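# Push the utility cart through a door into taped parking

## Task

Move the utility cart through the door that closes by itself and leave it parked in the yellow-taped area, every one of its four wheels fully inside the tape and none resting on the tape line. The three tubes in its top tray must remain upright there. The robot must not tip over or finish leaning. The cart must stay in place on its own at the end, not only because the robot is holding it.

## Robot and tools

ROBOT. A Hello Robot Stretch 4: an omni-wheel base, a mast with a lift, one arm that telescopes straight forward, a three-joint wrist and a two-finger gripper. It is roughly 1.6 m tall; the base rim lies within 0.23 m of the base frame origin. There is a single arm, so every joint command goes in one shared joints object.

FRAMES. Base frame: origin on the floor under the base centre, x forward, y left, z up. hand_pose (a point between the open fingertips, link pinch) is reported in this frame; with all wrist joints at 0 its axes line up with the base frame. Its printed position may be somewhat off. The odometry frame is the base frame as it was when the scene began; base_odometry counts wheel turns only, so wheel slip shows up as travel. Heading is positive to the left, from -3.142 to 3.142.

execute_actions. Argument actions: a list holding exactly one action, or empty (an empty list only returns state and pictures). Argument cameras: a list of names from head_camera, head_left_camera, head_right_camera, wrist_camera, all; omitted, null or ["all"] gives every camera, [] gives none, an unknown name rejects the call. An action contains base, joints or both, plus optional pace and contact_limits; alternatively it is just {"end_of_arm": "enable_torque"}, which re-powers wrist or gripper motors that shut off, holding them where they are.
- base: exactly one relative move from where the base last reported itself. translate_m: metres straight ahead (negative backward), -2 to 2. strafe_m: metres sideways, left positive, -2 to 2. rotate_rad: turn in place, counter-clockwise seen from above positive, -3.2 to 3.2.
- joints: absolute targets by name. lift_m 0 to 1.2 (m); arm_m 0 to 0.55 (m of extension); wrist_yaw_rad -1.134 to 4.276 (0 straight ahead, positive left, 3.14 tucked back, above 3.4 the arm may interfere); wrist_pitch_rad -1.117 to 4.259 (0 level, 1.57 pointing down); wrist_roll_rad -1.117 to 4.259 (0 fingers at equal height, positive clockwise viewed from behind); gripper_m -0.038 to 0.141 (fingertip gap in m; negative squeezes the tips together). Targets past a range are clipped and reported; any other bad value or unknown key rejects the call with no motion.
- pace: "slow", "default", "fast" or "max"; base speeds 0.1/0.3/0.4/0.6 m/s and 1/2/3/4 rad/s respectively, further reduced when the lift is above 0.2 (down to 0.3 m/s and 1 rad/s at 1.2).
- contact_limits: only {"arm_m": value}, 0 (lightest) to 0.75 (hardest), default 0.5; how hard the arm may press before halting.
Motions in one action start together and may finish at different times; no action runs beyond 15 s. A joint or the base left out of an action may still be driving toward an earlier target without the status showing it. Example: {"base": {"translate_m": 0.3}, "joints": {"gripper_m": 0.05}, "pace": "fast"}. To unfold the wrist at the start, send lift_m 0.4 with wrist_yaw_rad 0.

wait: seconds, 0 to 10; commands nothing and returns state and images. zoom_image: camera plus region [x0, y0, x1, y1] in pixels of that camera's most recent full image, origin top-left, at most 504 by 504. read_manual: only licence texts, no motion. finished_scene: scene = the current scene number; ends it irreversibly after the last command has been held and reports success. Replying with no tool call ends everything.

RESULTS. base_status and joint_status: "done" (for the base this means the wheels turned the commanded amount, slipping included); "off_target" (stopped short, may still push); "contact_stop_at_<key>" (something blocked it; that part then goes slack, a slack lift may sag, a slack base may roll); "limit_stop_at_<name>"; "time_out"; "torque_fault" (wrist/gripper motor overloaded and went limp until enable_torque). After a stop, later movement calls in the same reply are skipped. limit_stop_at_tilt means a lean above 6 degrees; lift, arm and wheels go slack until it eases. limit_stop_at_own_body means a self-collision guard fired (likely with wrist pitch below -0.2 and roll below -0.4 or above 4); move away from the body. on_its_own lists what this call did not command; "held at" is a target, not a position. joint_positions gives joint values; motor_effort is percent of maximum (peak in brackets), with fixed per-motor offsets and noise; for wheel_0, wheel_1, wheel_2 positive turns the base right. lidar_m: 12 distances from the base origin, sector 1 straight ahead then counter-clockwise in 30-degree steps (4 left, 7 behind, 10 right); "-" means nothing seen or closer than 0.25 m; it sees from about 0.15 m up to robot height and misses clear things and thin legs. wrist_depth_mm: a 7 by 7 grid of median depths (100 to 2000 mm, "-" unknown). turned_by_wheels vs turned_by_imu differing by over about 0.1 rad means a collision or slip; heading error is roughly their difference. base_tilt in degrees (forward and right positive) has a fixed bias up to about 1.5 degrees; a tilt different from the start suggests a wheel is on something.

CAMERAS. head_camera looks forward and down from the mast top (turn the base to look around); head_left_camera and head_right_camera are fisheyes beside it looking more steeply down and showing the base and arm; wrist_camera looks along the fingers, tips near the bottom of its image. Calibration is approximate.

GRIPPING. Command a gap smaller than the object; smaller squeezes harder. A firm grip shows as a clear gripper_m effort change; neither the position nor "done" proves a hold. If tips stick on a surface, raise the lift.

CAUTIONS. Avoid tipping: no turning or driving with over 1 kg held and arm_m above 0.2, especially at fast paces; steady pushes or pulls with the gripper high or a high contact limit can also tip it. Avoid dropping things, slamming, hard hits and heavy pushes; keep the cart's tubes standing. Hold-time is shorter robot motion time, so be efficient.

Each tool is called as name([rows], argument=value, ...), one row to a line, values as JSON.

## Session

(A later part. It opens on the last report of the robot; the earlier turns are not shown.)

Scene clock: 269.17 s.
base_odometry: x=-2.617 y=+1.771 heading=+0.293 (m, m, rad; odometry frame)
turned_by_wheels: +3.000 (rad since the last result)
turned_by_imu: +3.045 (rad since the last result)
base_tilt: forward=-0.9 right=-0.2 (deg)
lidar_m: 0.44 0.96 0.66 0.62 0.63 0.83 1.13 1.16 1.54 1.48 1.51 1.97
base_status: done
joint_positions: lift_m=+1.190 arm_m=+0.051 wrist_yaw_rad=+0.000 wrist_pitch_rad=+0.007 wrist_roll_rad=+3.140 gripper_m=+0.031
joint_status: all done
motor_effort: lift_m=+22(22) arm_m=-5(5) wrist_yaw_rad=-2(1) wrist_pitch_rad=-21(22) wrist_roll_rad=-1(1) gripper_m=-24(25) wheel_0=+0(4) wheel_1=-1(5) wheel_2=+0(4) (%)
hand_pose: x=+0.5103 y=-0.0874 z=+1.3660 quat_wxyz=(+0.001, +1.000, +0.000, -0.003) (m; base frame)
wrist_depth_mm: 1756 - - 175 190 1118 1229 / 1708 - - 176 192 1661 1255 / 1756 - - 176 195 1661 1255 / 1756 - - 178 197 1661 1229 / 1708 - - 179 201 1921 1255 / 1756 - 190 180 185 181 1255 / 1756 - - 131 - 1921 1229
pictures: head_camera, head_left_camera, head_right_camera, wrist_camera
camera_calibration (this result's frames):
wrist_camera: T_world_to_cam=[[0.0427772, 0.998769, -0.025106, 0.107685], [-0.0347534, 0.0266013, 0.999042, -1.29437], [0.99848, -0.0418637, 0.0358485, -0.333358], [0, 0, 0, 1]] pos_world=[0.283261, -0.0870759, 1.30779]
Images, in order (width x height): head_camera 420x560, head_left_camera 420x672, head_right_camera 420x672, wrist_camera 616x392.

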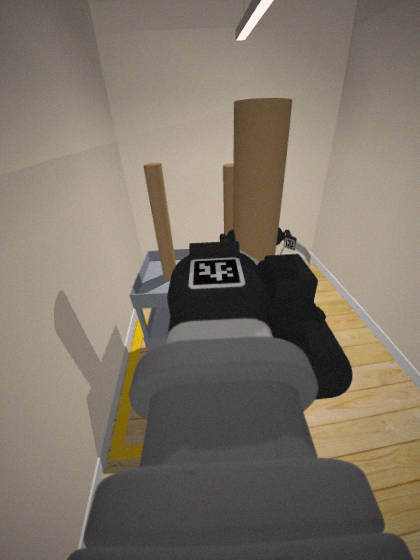

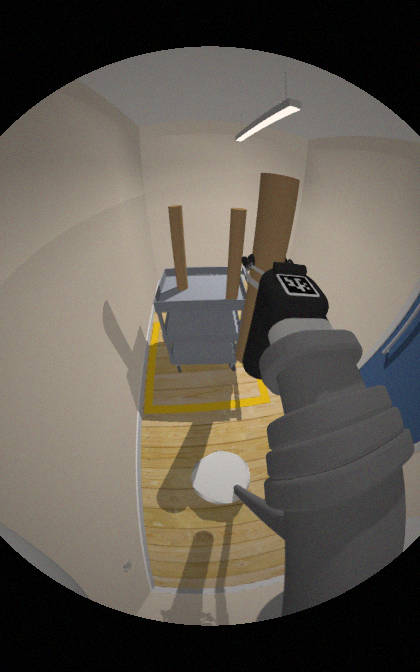

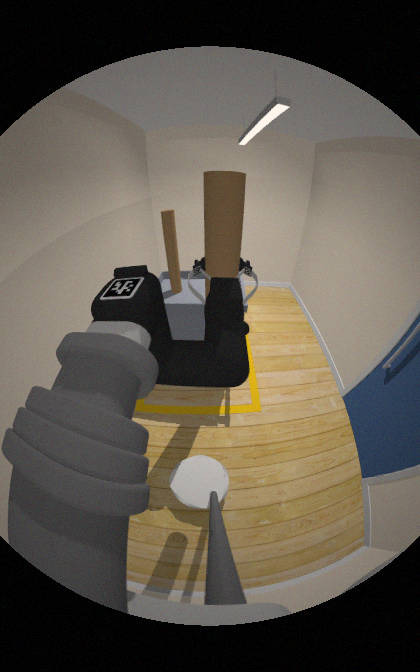

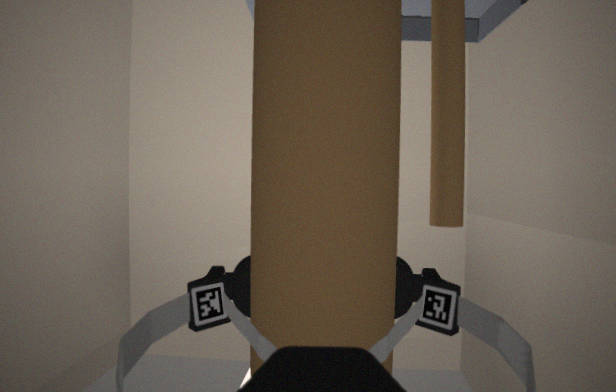

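execute_actions([
  {"base":{"strafe_m":0.175},"joints":{"wrist_pitch_rad":-0.03}},
], cameras=[])

execute_actions([
  {"base":{"translate_m":0.55},"joints":{"arm_m":0.15},"pace":"slow"},
], cameras=["head_right_camera","head_left_camera"])

execute_actions([
  {"joints":{"lift_m":1.03,"gripper_m":0.04},"pace":"slow"},
], cameras=["head_right_camera","head_left_camera"])

Scene clock: 271.73 s.
base_odometry: x=-2.668 y=+1.939 heading=+0.293 (m, m, rad; odometry frame)
turned_by_wheels: +0.000 (rad since the last result)
turned_by_imu: +0.000 (rad since the last result)
base_tilt: forward=-1.0 right=-0.1 (deg)
lidar_m: 0.45 0.70 0.48 0.44 0.47 0.62 1.15 1.18 1.55 1.65 1.66 1.01
base_status: done
joint_positions: lift_m=+1.190 arm_m=+0.051 wrist_yaw_rad=+0.000 wrist_pitch_rad=-0.023 wrist_roll_rad=+3.140 gripper_m=+0.030
joint_status: all done
motor_effort: lift_m=+22(22) arm_m=-5(5) wrist_yaw_rad=+2(2) wrist_pitch_rad=-21(27) wrist_roll_rad=-3(0) gripper_m=-23(24) wheel_0=+0(8) wheel_1=-1(5) wheel_2=+1(1) (%)
hand_pose: x=+0.5102 y=-0.0874 z=+1.3746 quat_wxyz=(+0.001, +1.000, +0.000, +0.012) (m; base frame)
wrist_depth_mm: 1921 - 759 175 191 1499 976 / 1983 - 759 175 192 1537 976 / - - 768 176 195 1537 991 / - - 788 177 198 1499 946 / - - - 179 203 1464 960 / - - 190 180 186 1160 960 / - - - 131 - 1464 931
pictures: none
No camera images: the call's "cameras" was empty. Leave "cameras" out to get every camera's image.

Scene clock: 278.53 s.
base_odometry: x=-2.142 y=+2.098 heading=+0.293 (m, m, rad; odometry frame)
turned_by_wheels: +0.000 (rad since the last result)
turned_by_imu: +0.003 (rad since the last result)
base_tilt: forward=-0.9 right=-0.1 (deg)
lidar_m: 0.42 0.44 0.52 0.48 0.48 0.67 1.58 1.75 1.72 1.56 1.66 0.45
base_status: done
joint_positions: lift_m=+1.190 arm_m=+0.149 wrist_yaw_rad=+0.000 wrist_pitch_rad=-0.023 wrist_roll_rad=+3.140 gripper_m=+0.030
joint_status: all done
motor_effort: lift_m=+22(22) arm_m=+5(6) wrist_yaw_rad=-1(0) wrist_pitch_rad=-22(21) wrist_roll_rad=-1(2) gripper_m=-24(22) wheel_0=-1(4) wheel_1=+0(1) wheel_2=-2(5) (%)
hand_pose: x=+0.6084 y=-0.0874 z=+1.3746 quat_wxyz=(+0.001, +1.000, +0.000, +0.012) (m; base frame)
wrist_depth_mm: 1756 1708 1661 174 189 274 267 / 1756 1708 1661 175 192 277 268 / 1708 1708 1708 176 195 278 272 / 1756 1756 1756 177 198 279 279 / 1808 1808 1708 179 201 281 917 / 1921 1808 190 179 186 181 960 / 1808 1808 1808 131 1661 1576 1008
pictures: head_left_camera, head_right_camera
Images, in order (width x height): head_left_camera 420x672, head_right_camera 420x672.

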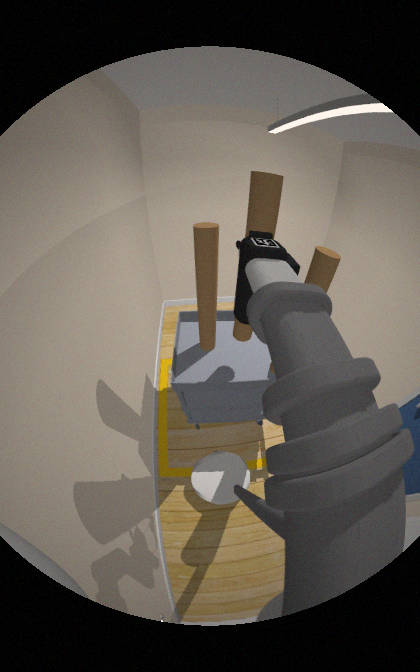

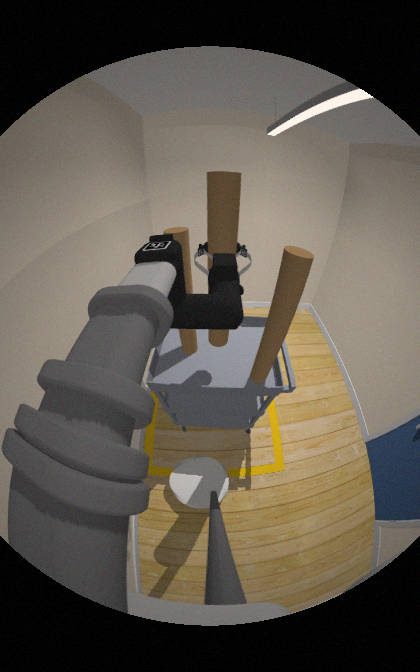

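Scene clock: 280.63 s.
base_odometry: x=-2.142 y=+2.098 heading=+0.293 (m, m, rad; odometry frame)
turned_by_wheels: +0.000 (rad since the last result)
turned_by_imu: +0.000 (rad since the last result)
base_tilt: forward=-0.8 right=-0.3 (deg)
lidar_m: 0.41 0.45 0.53 0.48 0.50 0.65 1.60 1.73 1.72 1.56 1.64 0.44
base_status: not commanded
joint_positions: lift_m=+1.030 arm_m=+0.149 wrist_yaw_rad=+0.000 wrist_pitch_rad=-0.023 wrist_roll_rad=+3.140 gripper_m=+0.040
joint_status: all done
motor_effort: lift_m=+17(22) arm_m=+5(5) wrist_yaw_rad=+1(1) wrist_pitch_rad=-22(21) wrist_roll_rad=-1(1) gripper_m=-21(27) wheel_0=+0(0) wheel_1=+0(0) wheel_2=-1(2) (%)
hand_pose: x=+0.6084 y=-0.0874 z=+1.2150 quat_wxyz=(+0.001, +1.000, +0.000, +0.012) (m; base frame)
wrist_depth_mm: 1756 1708 1661 177 193 276 266 / 1808 1708 1661 178 196 277 270 / 1808 1661 1661 179 198 278 273 / 1756 1756 1708 180 203 278 279 / 1756 1756 1708 181 205 281 917 / 1756 1756 192 183 189 273 917 / 1808 1756 1756 136 1661 282 904
pictures: head_left_camera, head_right_camera
Images, in order (width x height): head_left_camera 420x672, head_right_camera 420x672.

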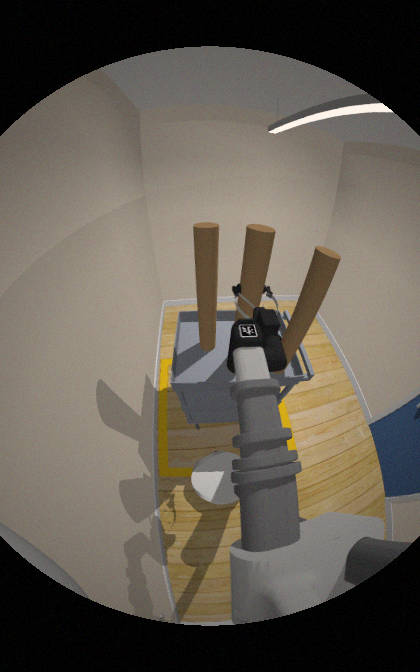

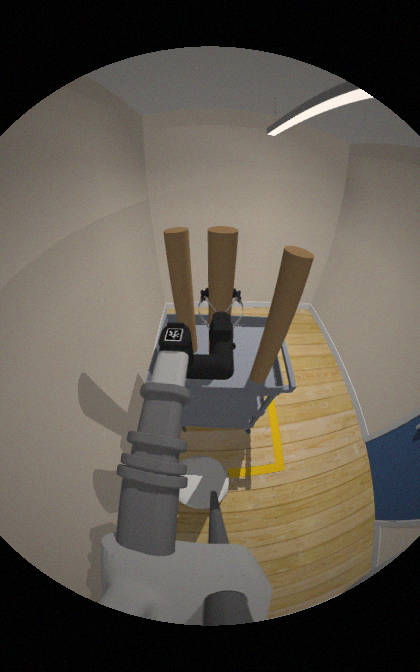

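execute_actions([
  {"joints":{"lift_m":1.005},"pace":"slow"},
], cameras=[])

execute_actions([
  {"joints":{"lift_m":0.985},"pace":"slow"},
], cameras=[])

Scene clock: 281.93 s.
base_odometry: x=-2.142 y=+2.098 heading=+0.293 (m, m, rad; odometry frame)
turned_by_wheels: +0.000 (rad since the last result)
turned_by_imu: +0.000 (rad since the last result)
base_tilt: forward=-0.9 right=-0.1 (deg)
lidar_m: 0.42 0.43 0.51 0.48 0.50 0.67 1.60 1.75 1.72 1.55 1.62 0.45
base_status: not commanded
joint_positions: lift_m=+1.005 arm_m=+0.149 wrist_yaw_rad=+0.000 wrist_pitch_rad=-0.027 wrist_roll_rad=+3.140 gripper_m=+0.040
joint_status: all done
motor_effort: lift_m=+15(16) arm_m=+5(5) wrist_yaw_rad=+0(1) wrist_pitch_rad=-8(20) wrist_roll_rad=+1(1) gripper_m=-21(21) wheel_0=+0(1) wheel_1=+0(0) wheel_2=-2(1) (%)
hand_pose: x=+0.6084 y=-0.0874 z=+1.1914 quat_wxyz=(+0.001, +1.000, +0.000, +0.014) (m; base frame)
wrist_depth_mm: 1756 1708 1708 176 192 274 265 / 1756 1708 1661 178 195 276 266 / 1708 1756 1756 178 198 277 271 / 1756 1708 1756 180 201 278 277 / 1756 1756 1708 181 205 281 917 / 1756 1808 191 183 189 272 917 / 1756 1708 1756 136 1618 283 904
pictures: none
No camera images: the call's "cameras" was empty. Leave "cameras" out to get every camera's image.

Scene clock: 282.87 s.
base_odometry: x=-2.141 y=+2.098 heading=+0.293 (m, m, rad; odometry frame)
turned_by_wheels: +0.000 (rad since the last result)
turned_by_imu: +0.000 (rad since the last result)
base_tilt: forward=-0.9 right=-0.2 (deg)
lidar_m: 0.42 0.43 0.52 0.48 0.49 0.67 1.57 1.74 1.72 1.55 1.63 0.45
base_status: not commanded
joint_positions: lift_m=+0.986 arm_m=+0.149 wrist_yaw_rad=+0.001 wrist_pitch_rad=-0.052 wrist_roll_rad=+3.140 gripper_m=+0.040
joint_status: all done
on_its_own: wrist_pitch_rad is at rest, and its effort (+63) is outside its rest range (-23 to +23)
motor_effort: lift_m=+7(16) arm_m=+5(5) wrist_yaw_rad=-1(1) wrist_pitch_rad=+63(62) wrist_roll_rad=+1(1) gripper_m=-22(21) wheel_0=+0(0) wheel_1=-1(0) wheel_2=-1(1) (%)
hand_pose: x=+0.6081 y=-0.0872 z=+1.1792 quat_wxyz=(+0.001, +1.000, +0.000, +0.026) (m; base frame)
wrist_depth_mm: 1708 1661 1618 170 183 270 254 / 1708 1661 1708 173 188 272 258 / 1756 1708 1661 176 191 274 266 / 1756 1756 1708 178 197 277 272 / 1756 1756 1708 181 206 281 917 / 1756 1756 191 183 190 273 891 / 1863 1808 1808 136 1661 285 960
pictures: none
No camera images: the call's "cameras" was empty. Leave "cameras" out to get every camera's image.

execute_actions([
  {"joints":{"lift_m":1.004},"pace":"slow"},
], cameras=[])

execute_actions([
  {"joints":{"gripper_m":0.11},"pace":"slow"},
], cameras=["head_right_camera"])

execute_actions([
  {"base":{"translate_m":-0.6},"joints":{"arm_m":0.05}},
], cameras=["head_right_camera"])

execute_actions([
  {"joints":{"lift_m":0.1,"wrist_roll_rad":0,"wrist_pitch_rad":0.1},"pace":"fast"},
], cameras=["head_camera","wrist_camera"])

Scene clock: 284.23 s.
base_odometry: x=-2.141 y=+2.098 heading=+0.293 (m, m, rad; odometry frame)
turned_by_wheels: +0.000 (rad since the last result)
turned_by_imu: +0.000 (rad since the last result)
base_tilt: forward=-0.9 right=-0.1 (deg)
lidar_m: 0.41 0.43 0.52 0.47 0.50 0.65 1.58 1.74 1.72 1.54 1.64 0.45
base_status: not commanded
joint_positions: lift_m=+1.004 arm_m=+0.149 wrist_yaw_rad=+0.001 wrist_pitch_rad=-0.030 wrist_roll_rad=+3.140 gripper_m=+0.040
joint_status: all done
motor_effort: lift_m=+21(19) arm_m=+5(5) wrist_yaw_rad=-2(2) wrist_pitch_rad=-2(61) wrist_roll_rad=+1(0) gripper_m=-20(23) wheel_0=-1(0) wheel_1=+0(0) wheel_2=-1(1) (%)
hand_pose: x=+0.6084 y=-0.0872 z=+1.1906 quat_wxyz=(+0.001, +1.000, +0.000, +0.015) (m; base frame)
wrist_depth_mm: 1708 1661 1618 176 191 272 263 / 1756 1756 1661 177 194 276 266 / 1708 1708 1708 178 197 277 271 / 1808 1708 1708 180 201 279 279 / 1808 1808 1708 181 204 281 917 / 1863 1863 192 183 189 273 904 / 1808 1756 1708 136 1661 282 904
pictures: none
No camera images: the call's "cameras" was empty. Leave "cameras" out to get every camera's image.

Scene clock: 287.17 s.
base_odometry: x=-2.141 y=+2.098 heading=+0.293 (m, m, rad; odometry frame)
turned_by_wheels: +0.000 (rad since the last result)
turned_by_imu: +0.001 (rad since the last result)
base_tilt: forward=-0.9 right=-0.2 (deg)
lidar_m: 0.41 0.44 0.53 0.48 0.49 0.66 1.59 1.73 1.74 1.55 1.63 0.43
base_status: not commanded
joint_positions: lift_m=+1.004 arm_m=+0.149 wrist_yaw_rad=+0.001 wrist_pitch_rad=-0.028 wrist_roll_rad=+3.140 gripper_m=+0.110
joint_status: all done
motor_effort: lift_m=+21(21) arm_m=+5(5) wrist_yaw_rad=+0(1) wrist_pitch_rad=-7(8) wrist_roll_rad=-1(1) gripper_m=-2(24) wheel_0=+0(0) wheel_1=+0(1) wheel_2=-1(1) (%)
hand_pose: x=+0.6084 y=-0.0873 z=+1.1902 quat_wxyz=(+0.001, +1.000, +0.000, +0.014) (m; base frame)
wrist_depth_mm: 1708 1708 1618 179 193 274 264 / 1756 1708 1708 182 196 276 266 / 1756 1756 1618 182 198 276 273 / 1756 1808 1708 184 202 279 278 / 1756 1808 1756 186 207 276 931 / 1808 1756 201 187 197 273 917 / 1808 1756 1756 132 1661 277 917
pictures: head_right_camera
Images, in order (width x height): head_right_camera 420x672.

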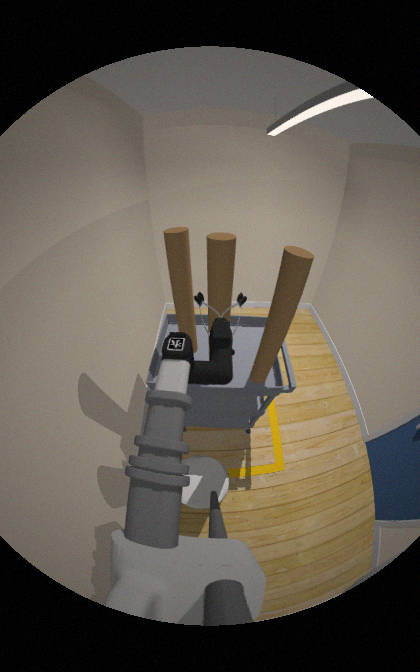

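Scene clock: 290.67 s.
base_odometry: x=-2.716 y=+1.925 heading=+0.293 (m, m, rad; odometry frame)
turned_by_wheels: +0.000 (rad since the last result)
turned_by_imu: +0.000 (rad since the last result)
base_tilt: forward=-1.0 right=-0.2 (deg)
lidar_m: 1.02 0.71 0.49 0.44 0.46 0.59 1.09 1.12 1.50 1.62 1.67 1.06
base_status: done
joint_positions: lift_m=+1.004 arm_m=+0.051 wrist_yaw_rad=+0.000 wrist_pitch_rad=-0.028 wrist_roll_rad=+3.140 gripper_m=+0.110
joint_status: all done
motor_effort: lift_m=+20(21) arm_m=-5(7) wrist_yaw_rad=+1(1) wrist_pitch_rad=-8(10) wrist_roll_rad=+1(1) gripper_m=-2(1) wheel_0=-1(3) wheel_1=-1(7) wheel_2=-1(9) (%)
hand_pose: x=+0.5102 y=-0.0874 z=+1.1901 quat_wxyz=(+0.001, +1.000, +0.000, +0.014) (m; base frame)
wrist_depth_mm: 1921 - 732 732 732 1182 960 / 1983 - 1008 1182 1138 1537 960 / - - - - - 1537 946 / - - - - - 1499 960 / - - 842 - - 1366 946 / - - 200 - - 1138 946 / - - - 132 - 1308 931
pictures: head_right_camera
Images, in order (width x height): head_right_camera 420x672.

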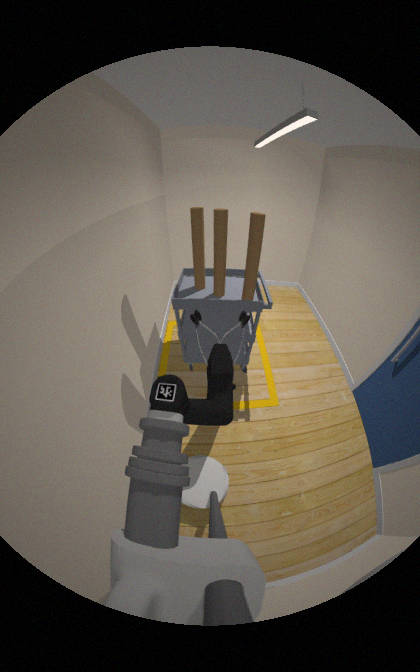

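Scene clock: 294.00 s.
base_odometry: x=-2.716 y=+1.925 heading=+0.293 (m, m, rad; odometry frame)
turned_by_wheels: +0.000 (rad since the last result)
turned_by_imu: +0.001 (rad since the last result)
base_tilt: forward=-0.9 right=-0.2 (deg)
lidar_m: 1.01 0.71 0.47 0.44 0.45 0.60 1.10 1.12 1.48 1.64 1.67 1.08
base_status: not commanded
joint_positions: lift_m=+0.100 arm_m=+0.051 wrist_yaw_rad=+0.000 wrist_pitch_rad=+0.102 wrist_roll_rad=+0.000 gripper_m=+0.110
joint_status: all done
motor_effort: lift_m=+16(21) arm_m=-5(5) wrist_yaw_rad=-1(1) wrist_pitch_rad=-7(8) wrist_roll_rad=-3(10) gripper_m=+0(0) wheel_0=-1(1) wheel_1=-1(1) wheel_2=-1(1) (%)
hand_pose: x=+0.5088 y=-0.0874 z=+0.2490 quat_wxyz=(+0.999, +0.000, +0.051, +0.000) (m; base frame)
wrist_depth_mm: 842 1182 750 - 1098 - - / 842 1255 778 759 750 - - / 831 1255 - - - - - / 831 1229 891 1205 1182 - - / 820 1060 788 976 976 1078 1182 / 741 759 201 778 691 676 759 / 564 559 585 132 585 564 597
pictures: head_camera, wrist_camera
camera_calibration (this result's frames):
wrist_camera: T_world_to_cam=[[0.0453455, -0.998809, 0.0179961, -0.106865], [-0.142964, -0.0243176, -0.989429, 0.367225], [0.988689, 0.0422934, -0.143897, -0.234703], [0, 0, 0, 1]] pos_world=[0.289394, -0.0878809, 0.331493]
Images, in order (width x height): head_camera 420x560, wrist_camera 616x392.

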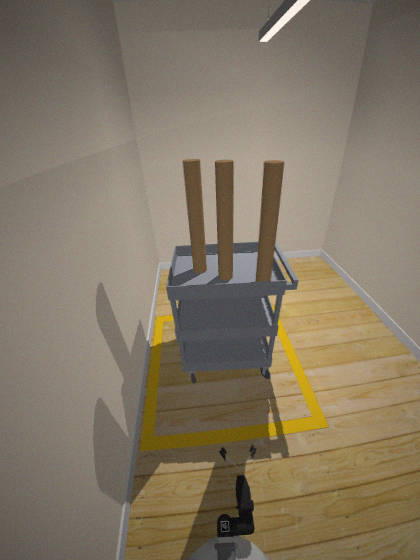

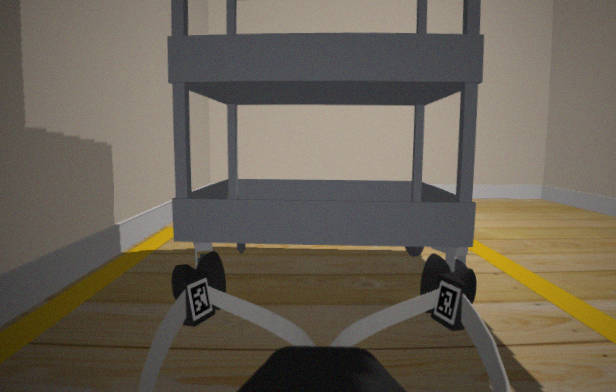

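finished_scene(scene=1)

The scene is finished: the task was done.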